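# Set nozzle to SHOWER, lock trigger, lay it down

## Task

Lift the hose nozzle off the table so that only the grippers touch it, and while it is held in the air do two things: rotate the front spray ring until its "SHOWER" label sits at the white arrow, and pull the trigger and push the side lock lever down so the trigger stays pulled. Keep holding it aloft briefly after that, then set it down on its side on the table with the trigger still locked. If the nozzle touches anything other than the grippers while the ring rests between detents or the lock is half engaged, redo that step in the air: the ring turn starting again from its original label, the lock starting again with the lever upright. Anything that stays in place only because the robot is holding it does not count at the end.

## Robot and tools

Robot and frame. There are two arms, left_arm and right_arm, with left_arm on the +y side. Every pose is given in one scene frame: the origin sits on the table surface midway between the arms, +z is up, and +x points out across the table. The arm names say nothing about which side of a camera image they show up on. A gripper's fingers point along its own +z axis and close along its own y axis. end_effector_position is the spot between the pads when they are shut, about 2 cm short of the fingertips; closing pushes the tips roughly 10 mm further along +z.

execute_actions(actions). actions is a list of actions. Each action is a table of at most 15 rows, each row lasting one control step (1/30 s); if there are fewer than 15, the last row repeats for the rest. Every row holds 16 numbers covering both arms together: left x, y, z, qw, qx, qy, qz, opening, then the same eight for the right. x, y, z are an absolute target position in metres in the scene frame; the quaternion is an absolute target orientation, w first. opening runs from -1 (shut) to +1 (fully open, 0.084 m). A target lying more than 0.6 m from the gripper's current position along any of that gripper's axes makes the action rejected for both arms; a malformed action, or a first action failing that test against the last reported state, rejects the whole call with no motion. An empty list just returns the state and images. To hold an orientation, keep resending your own quaternion rather than copying the slightly drifted one from the result.

Each control step the commanded pose is clamped to within 70 mm and 16 degrees of the measured pose, and joints follow by damped inverse kinematics, favouring position over orientation. After an action the arm coasts only as far as the last clamped pose, so long moves need further actions. Elbows stop just before full extension. A "Hand target" line shows the pose the controller is currently heading for.

move(target, speed, blocking). target is a single 16-number row laid out as above: absolute poses for both arms plus openings, with openings applied at the start. Each gripper travels a straight line toward its pose, both finishing together, lasting 0.5 to 10 s (cut off at 10 s). speed is the top path speed in m/s, 0.002 to 0.5, default 0.25; rotation is capped at twice that value in rad/s, taking the shorter direction. Paths ignore obstacles and the other arm; the hand lags, may wander, and can exceed speed when the arm is near straight. Faster contacts, and targets set deeper past a contact, push harder. The result adds a "move:" line giving the ending (done, off_target, moving, held, fault; naming one arm means the other finished fine) and limits (paced = pose was clipped; held = a check blocked some steps, after which motion may jump ahead), plus each gripper's distance from its pose. With blocking=false the result returns after 0.5 s while motion continues; call wait or stop before any new execute_actions or move.

wait(seconds): 0 to 10; arms keep their last command, a running move continues, and it returns early if the move ends. stop(): brakes a running move; it needs stopping distance, and the fingers keep moving. zoom_image(camera, region): camera is cam_high, cam_low, cam_left_wrist or cam_right_wrist; region is [x0, y0, x1, y1] in pixels from the top-left, no larger than 504 by 504. finished_scene(scene): pass the current scene number; it ends the scene after the last command is held, cannot be undone, and its result reports success and gives the next task. Answering without any tool call ends everything. When resuming from a summary, first send execute_actions with an empty list to learn the scene and task.

Results. The state line per arm lists position (m), quaternion wxyz and velocities (m/s, rad/s); printed positions can be off, more at long reach. "pose unreachable" means the clearance check altered or blocked that arm's command. grip_measured is the actual finger opening on the command scale. To hold something, command an opening well below grip_measured; the gap sets squeeze force, up to about 24 N per pad for items up to about 6 cm wide, more during a fast close. Resending grip_measured still grips lightly. Torque readings carry fixed offsets and noise and are nonzero in free air. Images come from cam_high, cam_low, cam_left_wrist, cam_right_wrist, each 672x504, in that order; calibration is given per camera, and results list cameras whose values changed.

Limits and faults. Joint ranges (rad): waist -6.283 to 6.283, shoulder -2.059 to 2.094, elbow -3.927 to 0.192, forearm roll -6.283 to 6.283, wrist pitch -1.693 to 3.142, wrist roll -6.283 to 6.283. Joint targets move at most 3.14 rad/s, reaching that in 0.16 s. Load limits (N m): waist 47.5, shoulder 47.5, elbow 28.5, forearm roll 28.5, wrist pitch 19, wrist roll 19, held weight included; exceeding one is a TORQUE FAULT: the arm backs off, freezes 10 s and drops the rest of the call. Motors warm while holding loads: MOTOR HOT appears at 65 °C, and at 80 °C an OVER-TEMPERATURE FAULT brakes that arm until it cools.

Avoid. Do not let the arms collide or press on each other, do not knock or place anything off the table, and avoid drops, slips, slams and forceful pushes. Loose items may occasionally get a brief nudge. An arm meant to stay still should receive its full last pose and intended opening in every call. The robot keeps executing the last command while you are thinking.

Each tool is called after ">>>" in YAML: its name, and indented under it one key for each argument.

## Session

>>> execute_actions:
  actions: []

Scene clock: 0.00 s.
left_arm: end_effector_position=(+0.3859, +0.1544, +0.3719) grip_measured=+1.00 end_effector_quat_wxyz=(-0.259, -0.403, +0.860, -0.177) end_effector_velocity=(+0.000, +0.000, -0.000) end_effector_angular_velocity=(-0.000, -0.000, +0.001) | right_arm: end_effector_position=(+0.2799, -0.7507, +0.3955) grip_measured=+1.00 end_effector_quat_wxyz=(-0.065, +0.957, +0.199, -0.201) end_effector_velocity=(-0.000, +0.000, +0.000) end_effector_angular_velocity=(-0.000, -0.000, +0.000)
Joint positions: left_arm=[-0.306  0.208 -1.706 -0.61   1.694  2.026  0.084] | right_arm=[-0.673  0.444 -2.214 -0.332  2.06  -1.404  0.084]
Joint velocities: left_arm=[ 0.001 -0.     0.    -0.    -0.     0.    -0.   ] | right_arm=[ 0.    -0.001  0.    -0.     0.    -0.    -0.   ]
Joint torques (N m, as the arm reports them, + toward a larger angle): no reading
Motor temperatures (°C, as the motors report them): left_arm=[34 33 35 38 38 37] | right_arm=[34 34 35 31 36 36]
Hand target (left_arm): +0.386, +0.154, +0.372; -0.259, -0.403, +0.860, -0.177
Hand target (right_arm): +0.280, -0.751, +0.395; -0.065, +0.957, +0.199, -0.201

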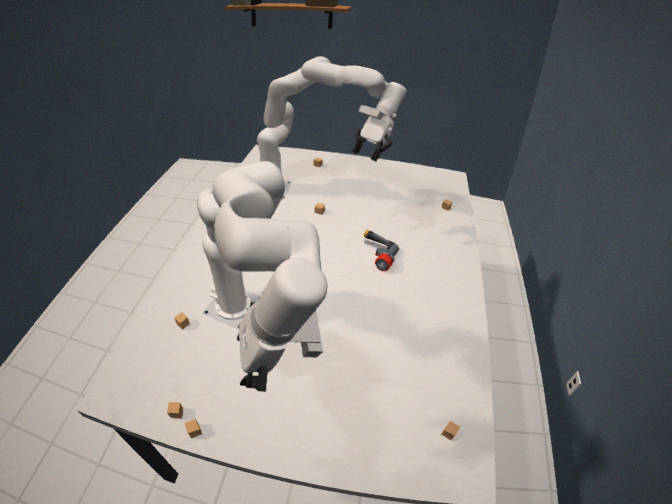

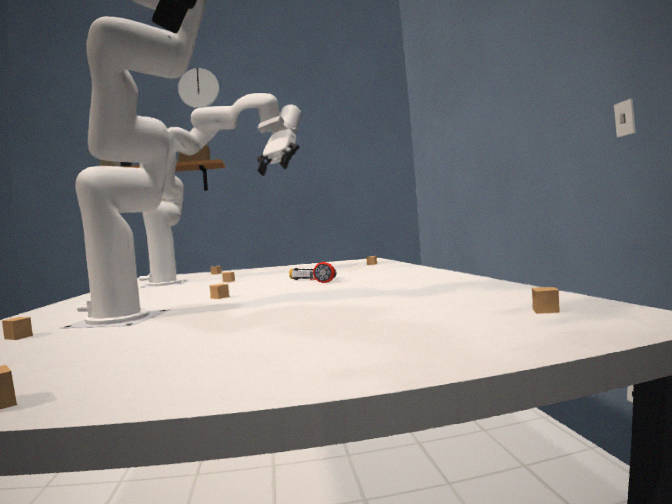

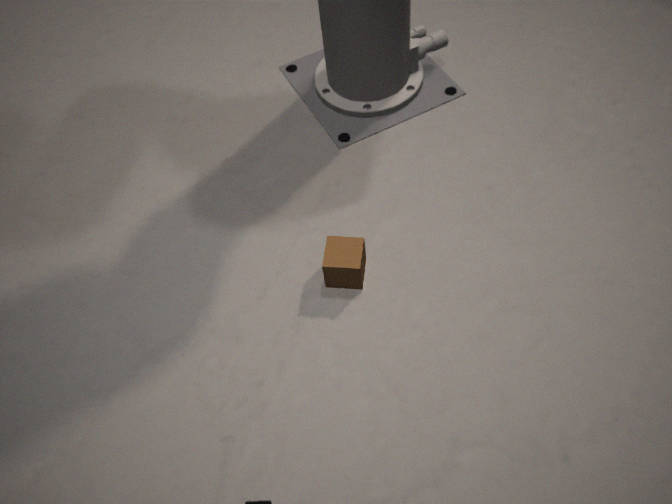

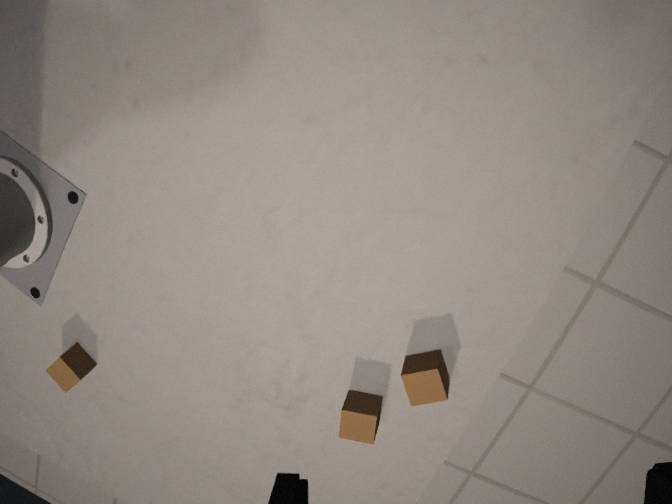

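>>> zoom_image:
  camera: "cam_high"
  region: [340, 210, 420, 280]

>>> zoom_image:
  camera: "cam_low"
  region: [275, 250, 355, 295]

Region (340, 210, 420, 280) of cam_high's 672x504 image, scaled by 6.300, with more detail than that image has; it fills the top 441 rows of this view, and the rest is white.

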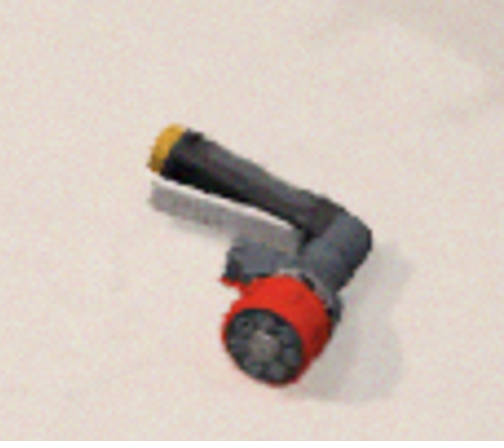

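Region (275, 250, 355, 295) of cam_low's 672x504 image, scaled by 6.300, with more detail than that image has; it fills the top 284 rows of this view, and the rest is white.

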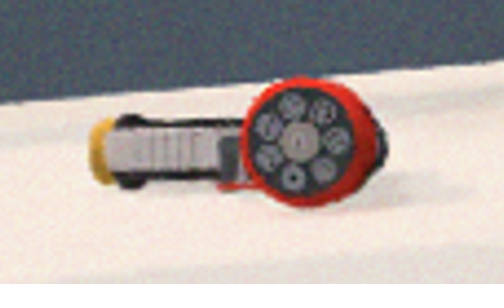

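>>> move:
  target: [0.51,0.0,0.25,0,0,1,0,1,0.35,-0.4,0.3,0,1,0,0,1]

Scene clock: 4.97 s.
left_arm: end_effector_position=(+0.5094, +0.0001, +0.2509) grip_measured=+1.00 end_effector_quat_wxyz=(+0.035, +0.001, +0.999, -0.027) end_effector_velocity=(+0.000, -0.002, -0.003) end_effector_angular_velocity=(+0.005, -0.003, -0.008) | right_arm: end_effector_position=(+0.3488, -0.4003, +0.2995) grip_measured=+1.00 end_effector_quat_wxyz=(-0.000, +1.000, +0.000, +0.000) end_effector_velocity=(+0.000, +0.002, -0.001) end_effector_angular_velocity=(-0.006, -0.002, -0.004)
Joint positions: left_arm=[-0.705  1.002 -2.697 -0.003  1.606  2.52   0.084] | right_arm=[-0.041 -0.542 -0.843  0.001  1.384 -0.248  0.084]
Joint velocities: left_arm=[-0.004  0.006 -0.002  0.006 -0.003  0.005 -0.   ] | right_arm=[ 0.011 -0.004  0.006 -0.005 -0.006  0.016 -0.   ]
Joint torques (N m, as the arm reports them, + toward a larger angle): left_arm=[  1.79 -36.18 -11.53  -0.35  -1.35  -0.41] | right_arm=[ -2.28 -11.51 -24.73  -0.83  -2.24  -0.24]
Motor temperatures (°C, as the motors report them): left_arm=[34 33 36 38 38 37] | right_arm=[34 34 37 31 36 36]
Hand target (left_arm): +0.509, -0.000, +0.250; +0.036, +0.001, +0.999, -0.027
Hand target (right_arm): +0.349, -0.400, +0.299; +0.000, +1.000, +0.000, +0.000
Off the commanded pose (left_arm): 0.001 m, 5 deg.
Off the commanded pose (right_arm): 0.001 m, 0 deg.
elbow stopped short (left arm): the move would have taken joint 3 (elbow) straighter than the controller allows; a more bent joint 3 avoids this.
move: off_target (left_arm)
camera_calibration (this result's frames):
cam_left_wrist: T_world_to_cam=[[0.0208267, 0.999152, -0.0355066, 0.0266659], [0.997084, -0.0181497, 0.0741189, -0.457591], [0.0734117, -0.0369468, -0.996617, 0.344691], [0, 0, 0, 1]] pos_world=[0.430397, -0.0222132, 0.378388]
cam_right_wrist: T_world_to_cam=[[0.0103946, -0.999802, -0.0169717, -0.361357], [-0.999849, -0.0101558, -0.0140969, 0.420963], [0.0139218, 0.0171157, -0.999757, 0.430523], [0, 0, 0, 1]] pos_world=[0.418662, -0.364379, 0.43022]

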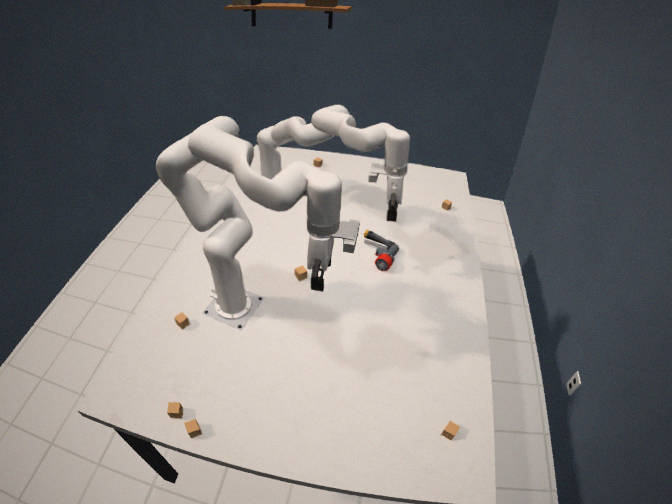

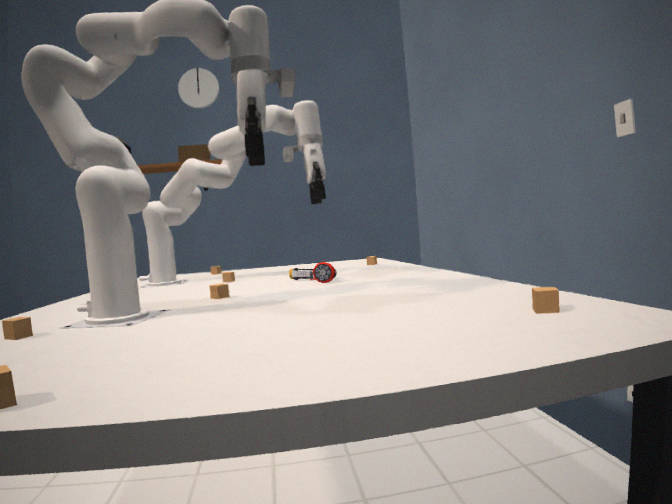

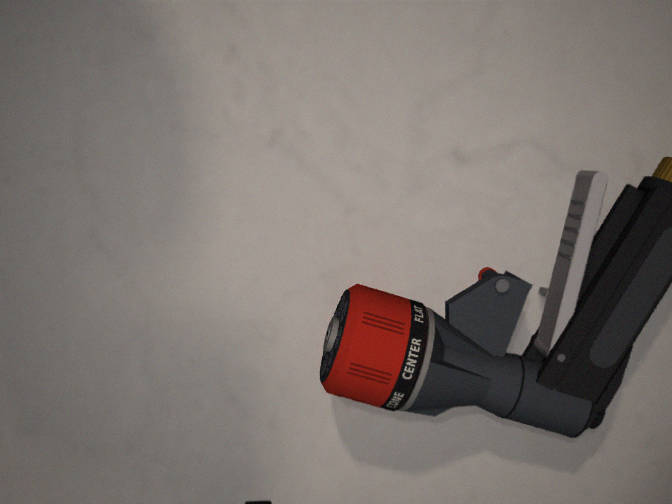

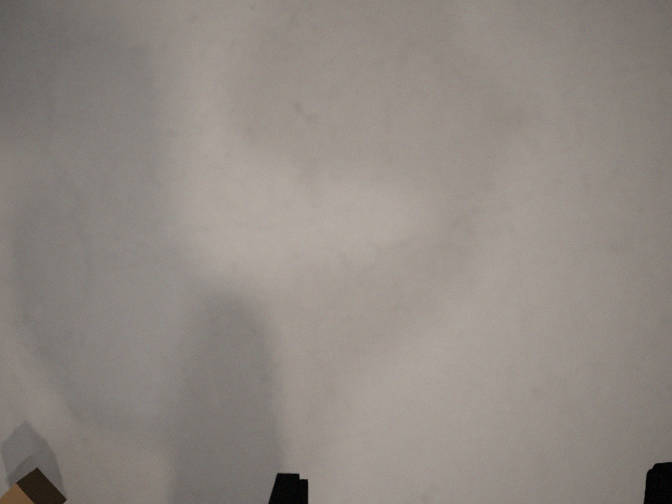

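>>> move:
  target: [0.449,0.117,0.13,0,0.23,0.973,0,1,0.35,-0.4,0.3,0,1,0,0,1]

Scene clock: 8.43 s.
left_arm: end_effector_position=(+0.4492, +0.1170, +0.1296) grip_measured=+1.00 end_effector_quat_wxyz=(-0.001, +0.230, +0.973, +0.000) end_effector_velocity=(-0.000, -0.001, -0.000) end_effector_angular_velocity=(-0.008, -0.010, -0.002) | right_arm: end_effector_position=(+0.3500, -0.4000, +0.3000) grip_measured=+1.00 end_effector_quat_wxyz=(-0.000, +1.000, +0.000, +0.000) end_effector_velocity=(-0.000, -0.000, +0.000) end_effector_angular_velocity=(-0.000, -0.000, +0.000)
Joint positions: left_arm=[-0.603  0.466 -1.478  0.001  1.013  3.084  0.084] | right_arm=[-0.039 -0.538 -0.847  0.     1.385 -0.246  0.084]
Joint velocities: left_arm=[-0.001 -0.009  0.017 -0.002 -0.02   0.003  0.   ] | right_arm=[-0.    -0.001 -0.    -0.     0.     0.     0.   ]
Joint torques (N m, as the arm reports them, + toward a larger angle): left_arm=[  1.7  -29.65 -11.82  -0.41  -1.01  -0.38] | right_arm=[ -2.54 -12.24 -24.94  -0.66  -2.2   -0.27]
Motor temperatures (°C, as the motors report them): left_arm=[34 34 37 38 39 37] | right_arm=[34 34 38 31 36 36]
Hand target (left_arm): +0.449, +0.117, +0.130; +0.000, +0.230, +0.973, +0.000
Hand target (right_arm): +0.350, -0.400, +0.300; -0.000, +1.000, +0.000, +0.000
Off the commanded pose (left_arm): 0.000 m, 0 deg.
Off the commanded pose (right_arm): 0.000 m, 0 deg.
move: done
camera_calibration (this result's frames):
cam_left_wrist: T_world_to_cam=[[0.464312, 0.885494, 0.0177405, -0.286022], [0.885624, -0.464402, 0.00105517, -0.274675], [0.00917308, 0.0152215, -0.999842, 0.255759], [0, 0, 0, 1]] pos_world=[0.373716, 0.121818, 0.261083]
cam_right_wrist: T_world_to_cam=[[0.010053, -0.999814, -0.0164727, -0.361089], [-0.999856, -0.00982594, -0.013808, 0.422208], [0.0136436, 0.0166091, -0.999769, 0.430879], [0, 0, 0, 1]] pos_world=[0.419899, -0.36403, 0.430661]

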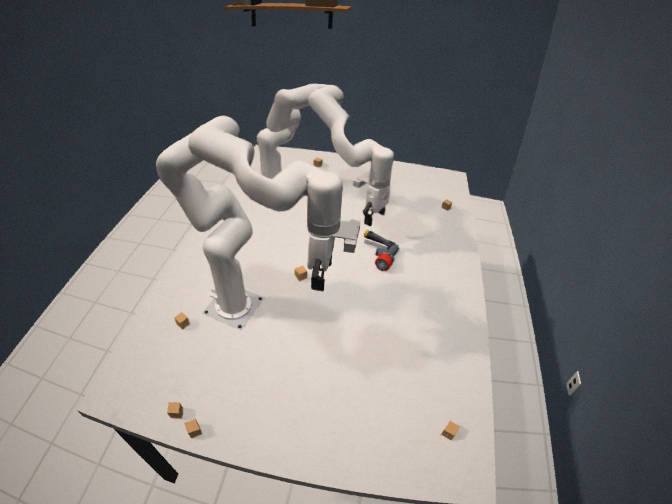

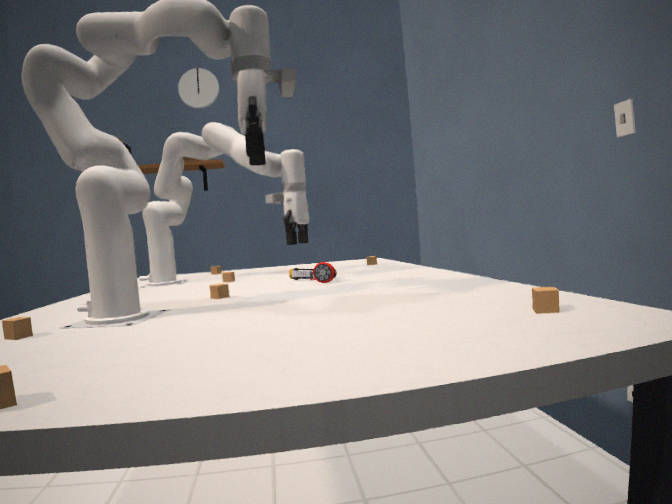

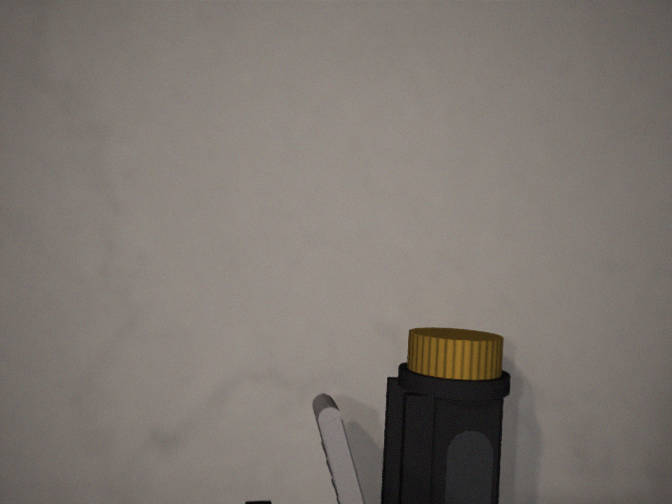

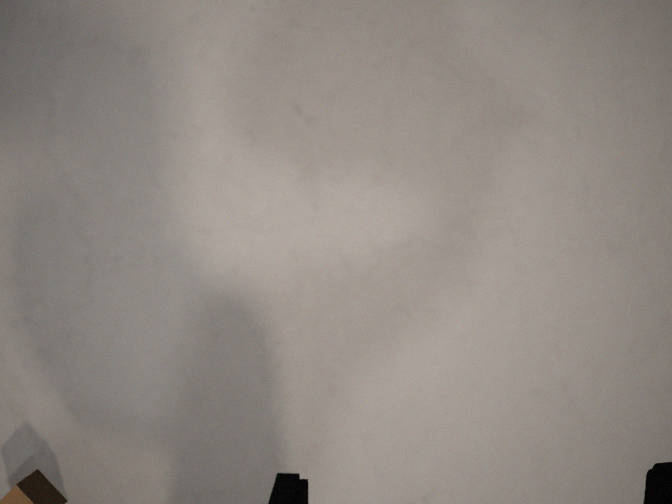

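>>> move:
  target: [0.456,0.114,0.032,0,0.23,0.973,0,1,0.35,-0.4,0.3,0,1,0,0,1]
  speed: 0.1

>>> execute_actions:
  actions:
    - [[0.456,0.114,0.032,0,0.23,0.973,0,0.5,0.35,-0.4,0.3,0,1,0,0,1]]
    - [[0.456,0.114,0.032,0,0.23,0.973,0,0.2,0.35,-0.4,0.3,0,1,0,0,1]]
    - [[0.456,0.114,0.032,0,0.23,0.973,0,-0.1,0.35,-0.4,0.3,0,1,0,0,1]]
    - [[0.456,0.114,0.032,0,0.23,0.973,0,-0.6,0.35,-0.4,0.3,0,1,0,0,1]]

Scene clock: 11.10 s.
left_arm: end_effector_position=(+0.4563, +0.1138, +0.0327) grip_measured=+1.00 end_effector_quat_wxyz=(+0.000, +0.230, +0.973, -0.000) end_effector_velocity=(-0.000, +0.001, -0.004) end_effector_angular_velocity=(+0.001, +0.003, +0.001) | right_arm: end_effector_position=(+0.3500, -0.4000, +0.3000) grip_measured=+1.00 end_effector_quat_wxyz=(+0.000, +1.000, +0.000, +0.000) end_effector_velocity=(-0.000, +0.000, -0.001) end_effector_angular_velocity=(+0.001, +0.002, -0.000)
Joint positions: left_arm=[-0.602  0.638 -1.45   0.     0.811  3.086  0.084] | right_arm=[-0.039 -0.538 -0.847  0.     1.385 -0.246  0.084]
Joint velocities: left_arm=[ 0.001  0.008 -0.001 -0.    -0.004  0.    -0.   ] | right_arm=[-0.     0.001  0.001  0.    -0.    -0.     0.   ]
Joint torques (N m, as the arm reports them, + toward a larger angle): left_arm=[  1.58 -31.35 -10.99  -0.36  -1.2   -0.43] | right_arm=[ -2.26 -11.6  -24.84  -0.64  -2.42  -0.34]
Motor temperatures (°C, as the motors report them): left_arm=[34 34 37 38 39 37] | right_arm=[34 34 38 31 36 36]
Hand target (left_arm): +0.456, +0.114, +0.032; +0.000, +0.230, +0.973, +0.000
Hand target (right_arm): +0.350, -0.400, +0.300; +0.000, +1.000, +0.000, -0.000
Off the commanded pose (left_arm): 0.001 m, 0 deg.
Off the commanded pose (right_arm): 0.000 m, 0 deg.
move: done
camera_calibration (this result's frames):
cam_left_wrist: T_world_to_cam=[[0.46435, 0.885484, 0.0172386, -0.28474], [0.885586, -0.464465, 0.00311332, -0.282433], [0.0107635, 0.0138206, -0.999847, 0.158267], [0, 0, 0, 1]] pos_world=[0.380634, 0.118766, 0.164031]
cam_right_wrist: T_world_to_cam=[[0.0100529, -0.999814, -0.0164684, -0.361094], [-0.999856, -0.00982594, -0.0138075, 0.42221], [0.0136431, 0.0166048, -0.999769, 0.430875], [0, 0, 0, 1]] pos_world=[0.419901, -0.364033, 0.430658]

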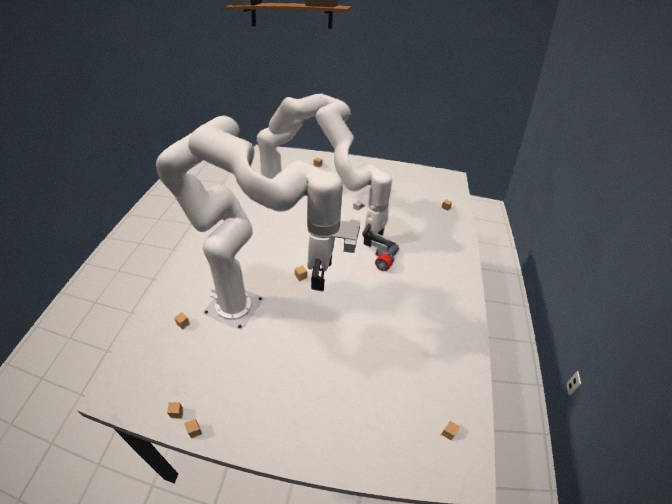

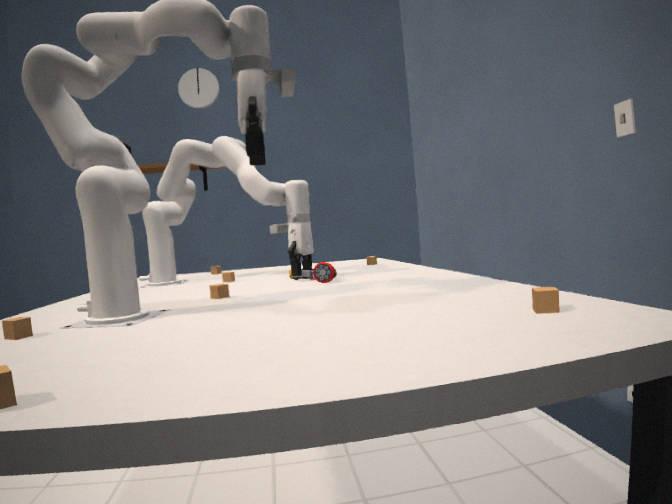

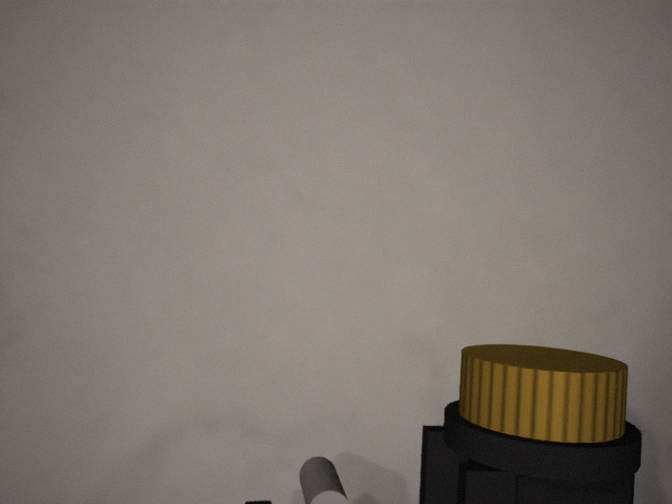

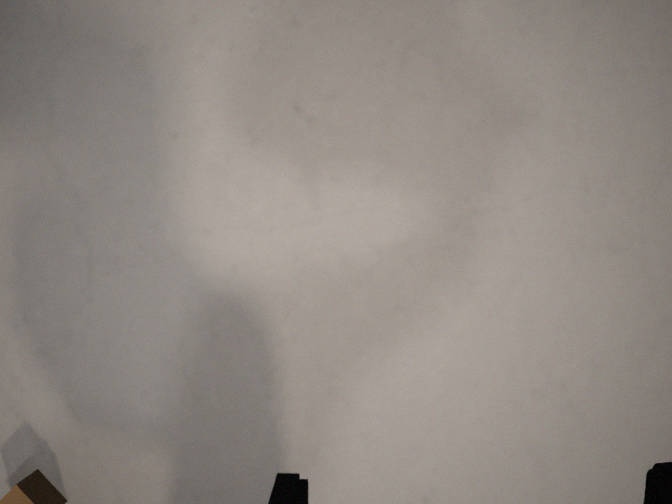

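Scene clock: 13.10 s.
left_arm: end_effector_position=(+0.4562, +0.1138, +0.0324) grip_measured=-0.14 end_effector_quat_wxyz=(+0.000, +0.230, +0.973, -0.000) end_effector_velocity=(+0.000, +0.000, -0.000) end_effector_angular_velocity=(+0.000, +0.000, +0.001) | right_arm: end_effector_position=(+0.3500, -0.4000, +0.3000) grip_measured=+1.00 end_effector_quat_wxyz=(+0.000, +1.000, -0.000, +0.000) end_effector_velocity=(+0.000, -0.000, -0.000) end_effector_angular_velocity=(-0.000, +0.000, +0.000)
Joint positions: left_arm=[-0.602  0.639 -1.45  -0.     0.81   3.086  0.038] | right_arm=[-0.039 -0.538 -0.847  0.     1.385 -0.246  0.084]
Joint velocities: left_arm=[ 0.001  0.     0.    -0.    -0.    -0.     0.   ] | right_arm=[-0.     0.001 -0.001 -0.    -0.    -0.    -0.   ]
Joint torques (N m, as the arm reports them, + toward a larger angle): left_arm=[  0.88 -23.97  -8.29  -0.55  -0.76  -0.57] | right_arm=[ -2.55 -12.   -24.93  -0.89  -2.33  -0.22]
Motor temperatures (°C, as the motors report them): left_arm=[34 34 37 38 39 37] | right_arm=[34 34 39 31 36 36]
Hand target (left_arm): +0.456, +0.114, +0.032; -0.000, +0.230, +0.973, -0.000
Hand target (right_arm): +0.350, -0.400, +0.300; +0.000, +1.000, +0.000, +0.000
Off the commanded pose (left_arm): 0.000 m, 0 deg.
Off the commanded pose (right_arm): 0.000 m, 0 deg.
camera_calibration (this result's frames):
cam_left_wrist: T_world_to_cam=[[0.4644, 0.885459, 0.0171989, -0.284738], [0.88556, -0.464514, 0.00316195, -0.282317], [0.0107889, 0.0137623, -0.999847, 0.157932], [0, 0, 0, 1]] pos_world=[0.380537, 0.11881, 0.163698]
cam_right_wrist: T_world_to_cam=[[0.0100529, -0.999814, -0.0164684, -0.361094], [-0.999856, -0.00982585, -0.0138076, 0.42221], [0.0136432, 0.0166048, -0.999769, 0.430875], [0, 0, 0, 1]] pos_world=[0.419901, -0.364033, 0.430658]

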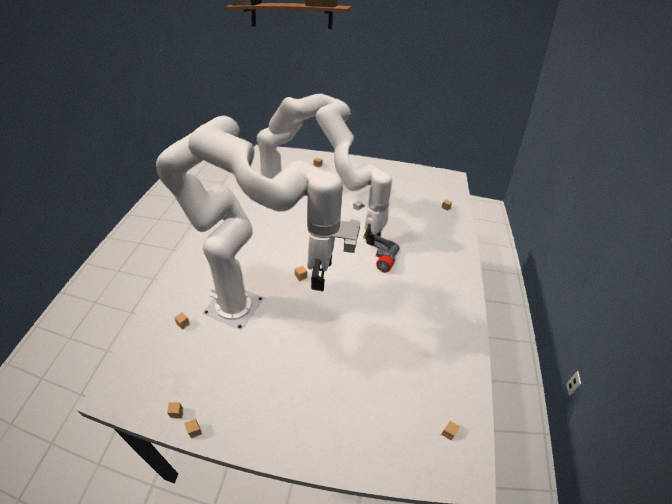

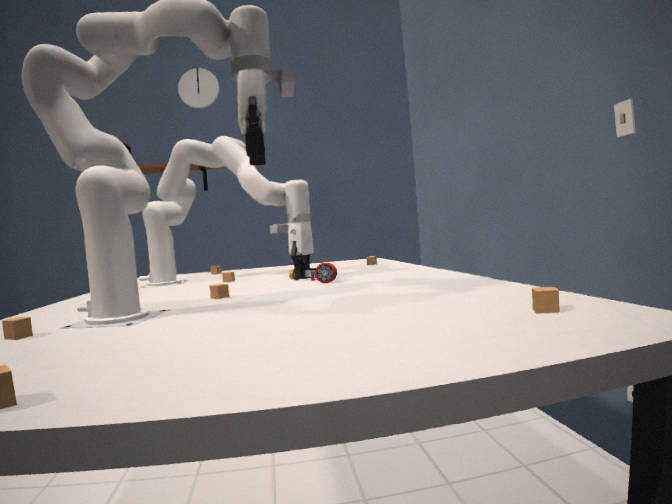

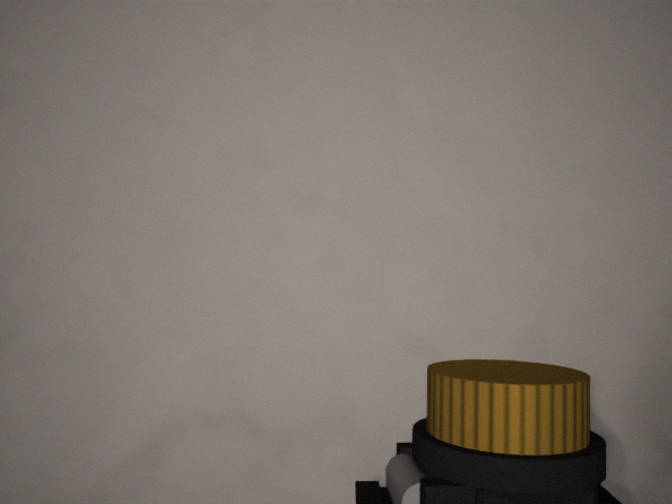

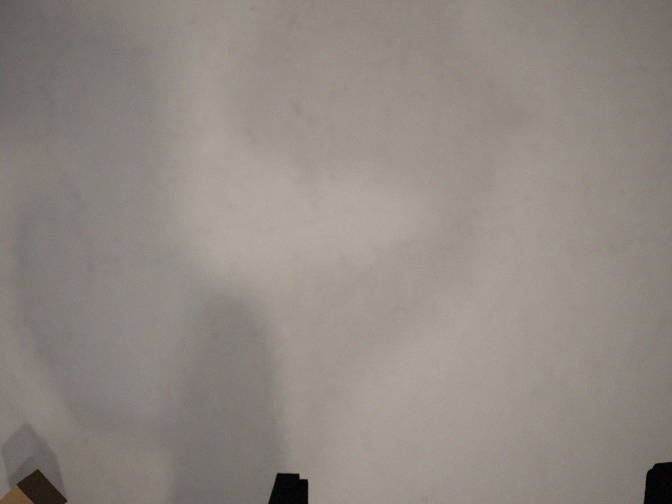

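>>> move:
  target: [0.42,0.1,0.22,0,0.096,0.995,0,-1,0.35,-0.4,0.3,0,1,0,0,1]
  speed: 0.15

>>> move:
  target: [0.33,-0.02,0.2,0.068,0.068,0.704,-0.704,-1,0.4,-0.33,0.19,0.5,-0.5,-0.5,0.5,1]
  speed: 0.2

Scene clock: 16.73 s.
left_arm: end_effector_position=(+0.4196, +0.1003, +0.2191) grip_measured=-0.17 end_effector_quat_wxyz=(-0.000, +0.096, +0.995, +0.000) end_effector_velocity=(+0.001, -0.001, +0.006) end_effector_angular_velocity=(-0.003, -0.006, +0.004) | right_arm: end_effector_position=(+0.3500, -0.4000, +0.3000) grip_measured=+1.00 end_effector_quat_wxyz=(-0.000, +1.000, +0.000, +0.000) end_effector_velocity=(-0.001, +0.000, -0.001) end_effector_angular_velocity=(+0.001, +0.003, +0.000)
Joint positions: left_arm=[-0.654  0.329 -1.539 -0.     1.211  2.762  0.036] | right_arm=[-0.039 -0.538 -0.847  0.     1.385 -0.246  0.084]
Joint velocities: left_arm=[-0.001 -0.004 -0.011  0.     0.008 -0.005  0.   ] | right_arm=[ 0.     0.     0.003 -0.    -0.    -0.     0.   ]
Joint torques (N m, as the arm reports them, + toward a larger angle): left_arm=[  1.82 -29.63 -13.14  -0.51  -1.6   -0.4 ] | right_arm=[ -1.68 -12.24 -24.63  -0.59  -2.14  -0.32]
Motor temperatures (°C, as the motors report them): left_arm=[34 34 37 38 39 37] | right_arm=[34 34 39 31 36 36]
Hand target (left_arm): +0.420, +0.100, +0.220; -0.000, +0.096, +0.995, -0.000
Hand target (right_arm): +0.350, -0.400, +0.300; -0.000, +1.000, +0.000, +0.000
Off the commanded pose (left_arm): 0.001 m, 0 deg.
Off the commanded pose (right_arm): 0.000 m, 0 deg.
move: done
camera_calibration (this result's frames):
cam_left_wrist: T_world_to_cam=[[0.209894, 0.977571, 0.0172866, -0.161448], [0.977712, -0.209946, 0.00127394, -0.320479], [0.00487463, 0.016634, -0.99985, 0.347397], [0, 0, 0, 1]] pos_world=[0.34553, 0.084765, 0.350544]
cam_right_wrist: T_world_to_cam=[[0.0100529, -0.999814, -0.0164684, -0.361094], [-0.999856, -0.00982589, -0.0138078, 0.42221], [0.0136434, 0.0166049, -0.999769, 0.430875], [0, 0, 0, 1]] pos_world=[0.419901, -0.364033, 0.430658]

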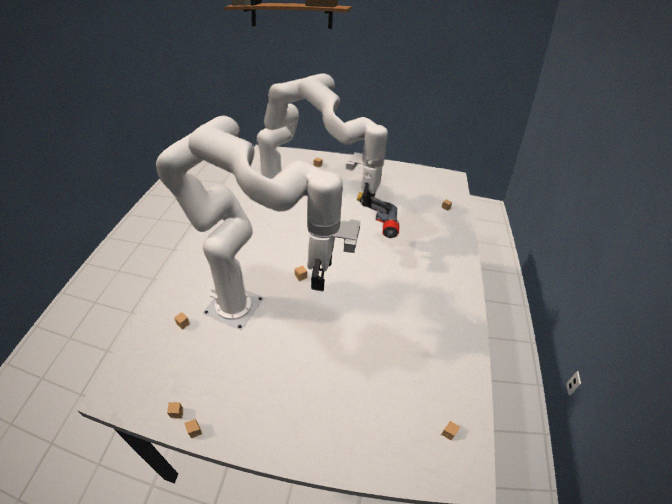

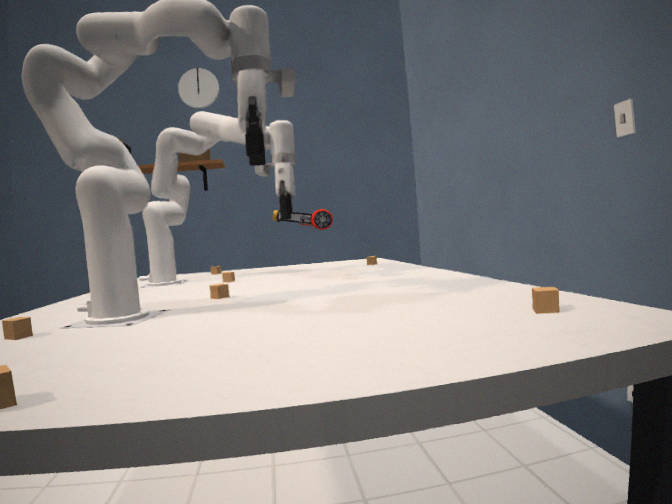

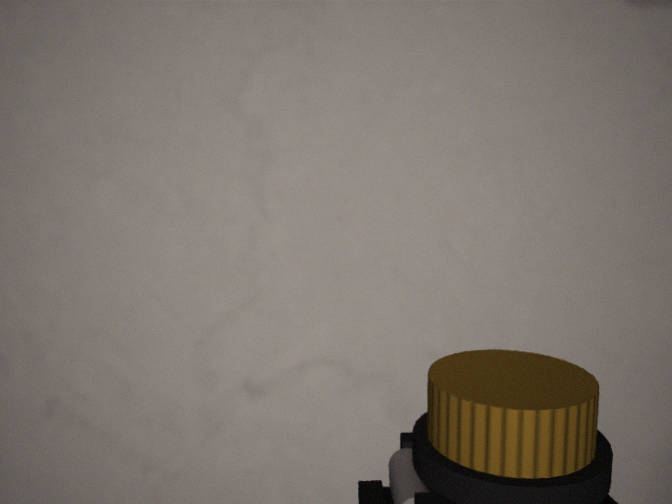

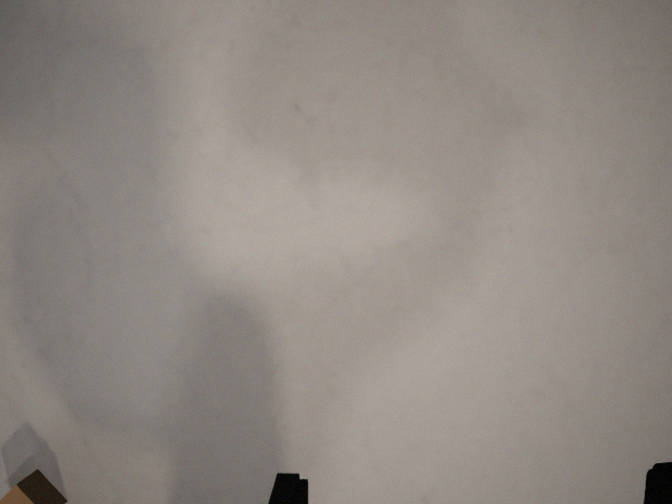

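Scene clock: 22.47 s.
left_arm: end_effector_position=(+0.3298, -0.0191, +0.1992) grip_measured=-0.17 end_effector_quat_wxyz=(+0.070, +0.067, +0.706, -0.702) end_effector_velocity=(-0.001, -0.001, -0.001) end_effector_angular_velocity=(-0.008, +0.000, -0.002) | right_arm: end_effector_position=(+0.4001, -0.3300, +0.1906) grip_measured=+1.00 end_effector_quat_wxyz=(-0.501, +0.501, +0.500, -0.498) end_effector_velocity=(+0.000, +0.000, -0.001) end_effector_angular_velocity=(+0.008, +0.008, +0.009)
Joint positions: left_arm=[-0.548  0.335 -0.888 -1.977  1.325  4.402  0.037] | right_arm=[ 0.192  1.097 -2.208 -0.024  2.681 -1.594  0.084]
Joint velocities: left_arm=[-0.001  0.006  0.    -0.005  0.009  0.006 -0.   ] | right_arm=[ 0.005  0.011 -0.012 -0.009  0.009 -0.016  0.   ]
Joint torques (N m, as the arm reports them, + toward a larger angle): left_arm=[  1.72 -25.84 -10.42  -0.94   3.01  -0.34] | right_arm=[ -2.65 -43.74 -19.57  -0.79   2.09  -0.34]
Motor temperatures (°C, as the motors report them): left_arm=[34 34 38 38 39 37] | right_arm=[34 35 40 31 36 36]
Hand target (left_arm): +0.330, -0.019, +0.199; +0.069, +0.067, +0.706, -0.702
Hand target (right_arm): +0.400, -0.330, +0.190; +0.501, -0.500, -0.500, +0.499
Off the commanded pose (left_arm): 0.001 m, 0 deg.
Off the commanded pose (right_arm): 0.001 m, 0 deg.
move: done
camera_calibration (this result's frames):
cam_left_wrist: T_world_to_cam=[[0.210023, 0.0237342, -0.977408, 0.154364], [0.977641, 0.00557578, 0.210208, -0.295206], [0.0104389, -0.999703, -0.0220325, 0.113856], [0, 0, 0, 1]] pos_world=[0.254997, 0.111805, 0.21544]
cam_right_wrist: T_world_to_cam=[[-0.0150271, 0.0121437, -0.999813, 0.237998], [-0.0171607, -0.999782, -0.0118854, -0.248725], [-0.99974, 0.0169789, 0.0152323, 0.531772], [0, 0, 0, 1]] pos_world=[0.530942, -0.26059, 0.226897]

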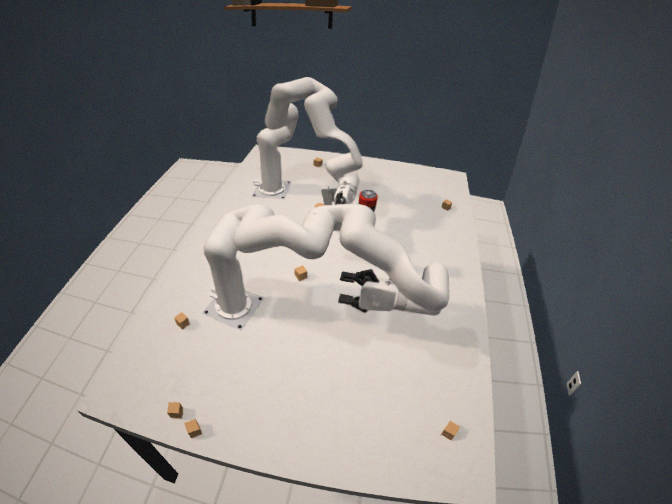

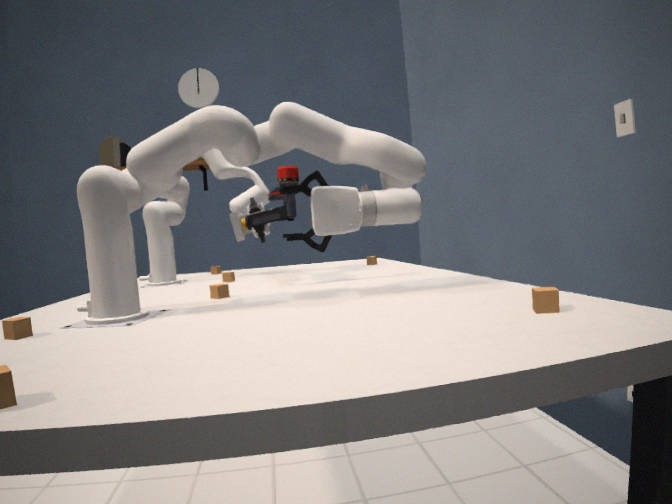

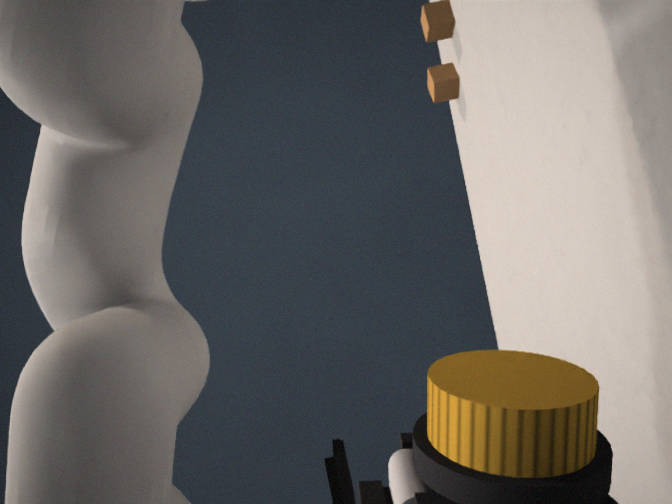

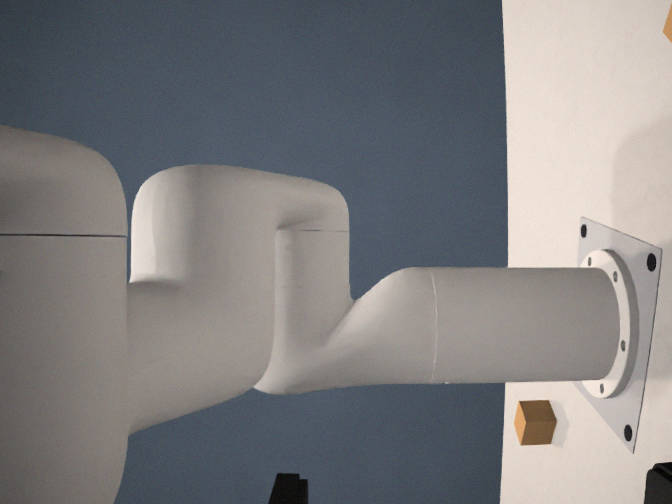

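>>> move:
  target: [0.33,-0.02,0.2,0.068,0.068,0.704,-0.704,-1,0.33,-0.22,0.22,0.707,-0.707,0,0,-1]

Scene clock: 26.73 s.
left_arm: end_effector_position=(+0.3300, -0.0200, +0.2000) grip_measured=-0.17 end_effector_quat_wxyz=(+0.068, +0.068, +0.704, -0.704) end_effector_velocity=(+0.000, +0.000, -0.000) end_effector_angular_velocity=(-0.000, +0.000, +0.000) | right_arm: end_effector_position=(+0.3295, -0.2202, +0.2194) grip_measured=-1.00 end_effector_quat_wxyz=(+0.706, -0.708, -0.001, -0.000) end_effector_velocity=(-0.001, +0.001, +0.000) end_effector_angular_velocity=(-0.001, +0.002, -0.011)
Joint positions: left_arm=[-0.547  0.34  -0.893 -1.975  1.333  4.401  0.037] | right_arm=[-0.314  0.051 -0.565  1.106  1.816 -1.117  0.   ]
Joint velocities: left_arm=[ 0.  0.  0. -0.  0.  0.  0.] | right_arm=[-0.002 -0.013  0.015  0.008 -0.006  0.002  0.   ]
Joint torques (N m, as the arm reports them, + toward a larger angle): left_arm=[  1.72 -25.99 -10.49  -0.99   3.05  -0.25] | right_arm=[ -2.6  -19.04 -15.67   0.72   1.72  -0.39]
Motor temperatures (°C, as the motors report them): left_arm=[34 34 38 38 39 37] | right_arm=[34 35 39 31 36 36]
Hand target (left_arm): +0.330, -0.020, +0.200; +0.068, +0.068, +0.704, -0.704
Hand target (right_arm): +0.329, -0.220, +0.220; +0.706, -0.708, -0.001, -0.001
Off the commanded pose (left_arm): 0.000 m, 0 deg.
Off the commanded pose (right_arm): 0.001 m, 0 deg.
move: done
camera_calibration (this result's frames):
cam_left_wrist: T_world_to_cam=[[0.209762, 0.0172388, -0.977601, 0.15514], [0.977735, 0.00230267, 0.209831, -0.295638], [0.00586833, -0.999849, -0.016372, 0.113389], [0, 0, 0, 1]] pos_world=[0.255848, 0.111378, 0.215555]
cam_right_wrist: T_world_to_cam=[[0.0117796, 0.0134739, -0.99984, 0.255904], [-0.999852, 0.0126717, -0.011609, 0.406807], [0.0125133, 0.999829, 0.0136212, 0.342122], [0, 0, 0, 1]] pos_world=[0.399452, -0.350667, 0.255926]

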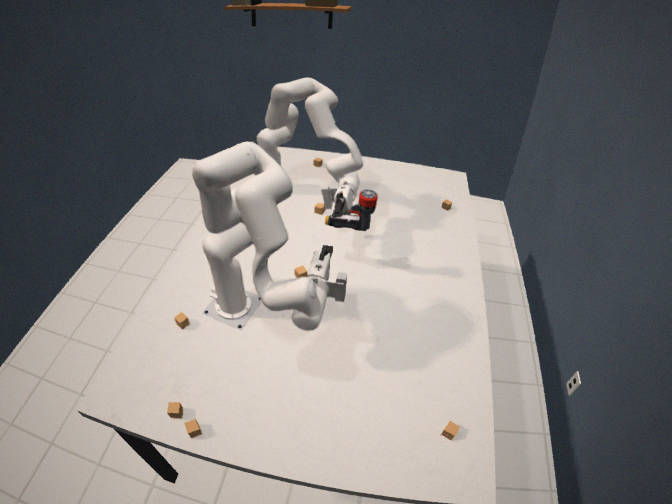

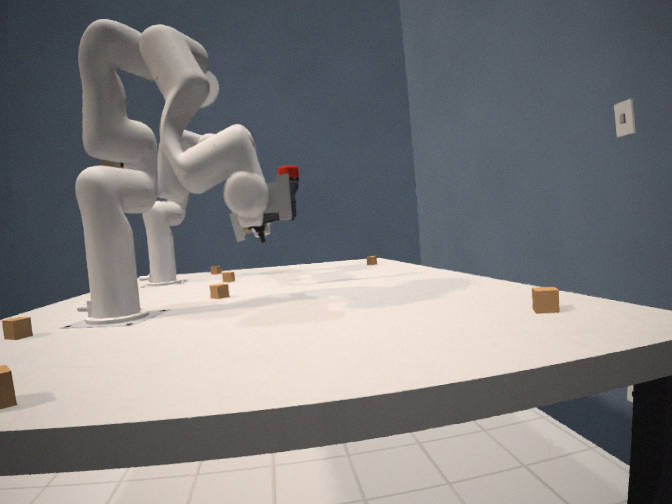

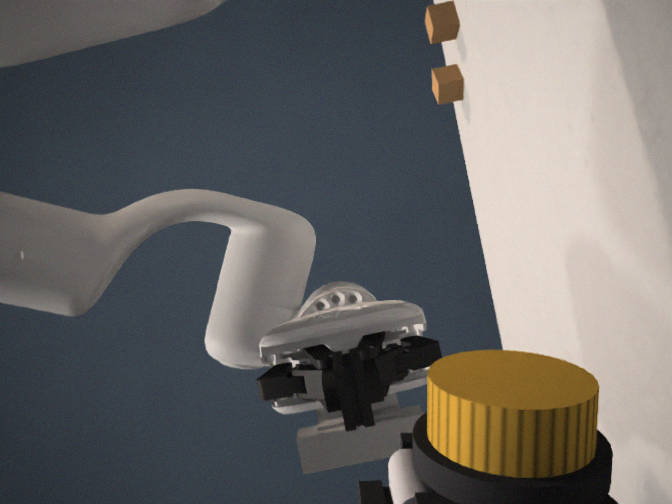

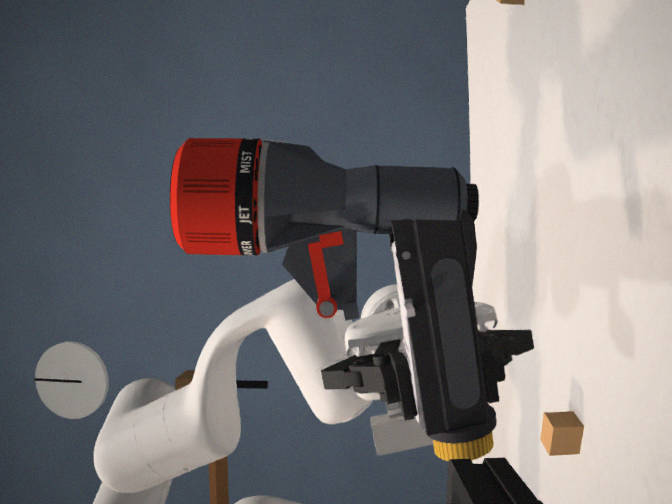

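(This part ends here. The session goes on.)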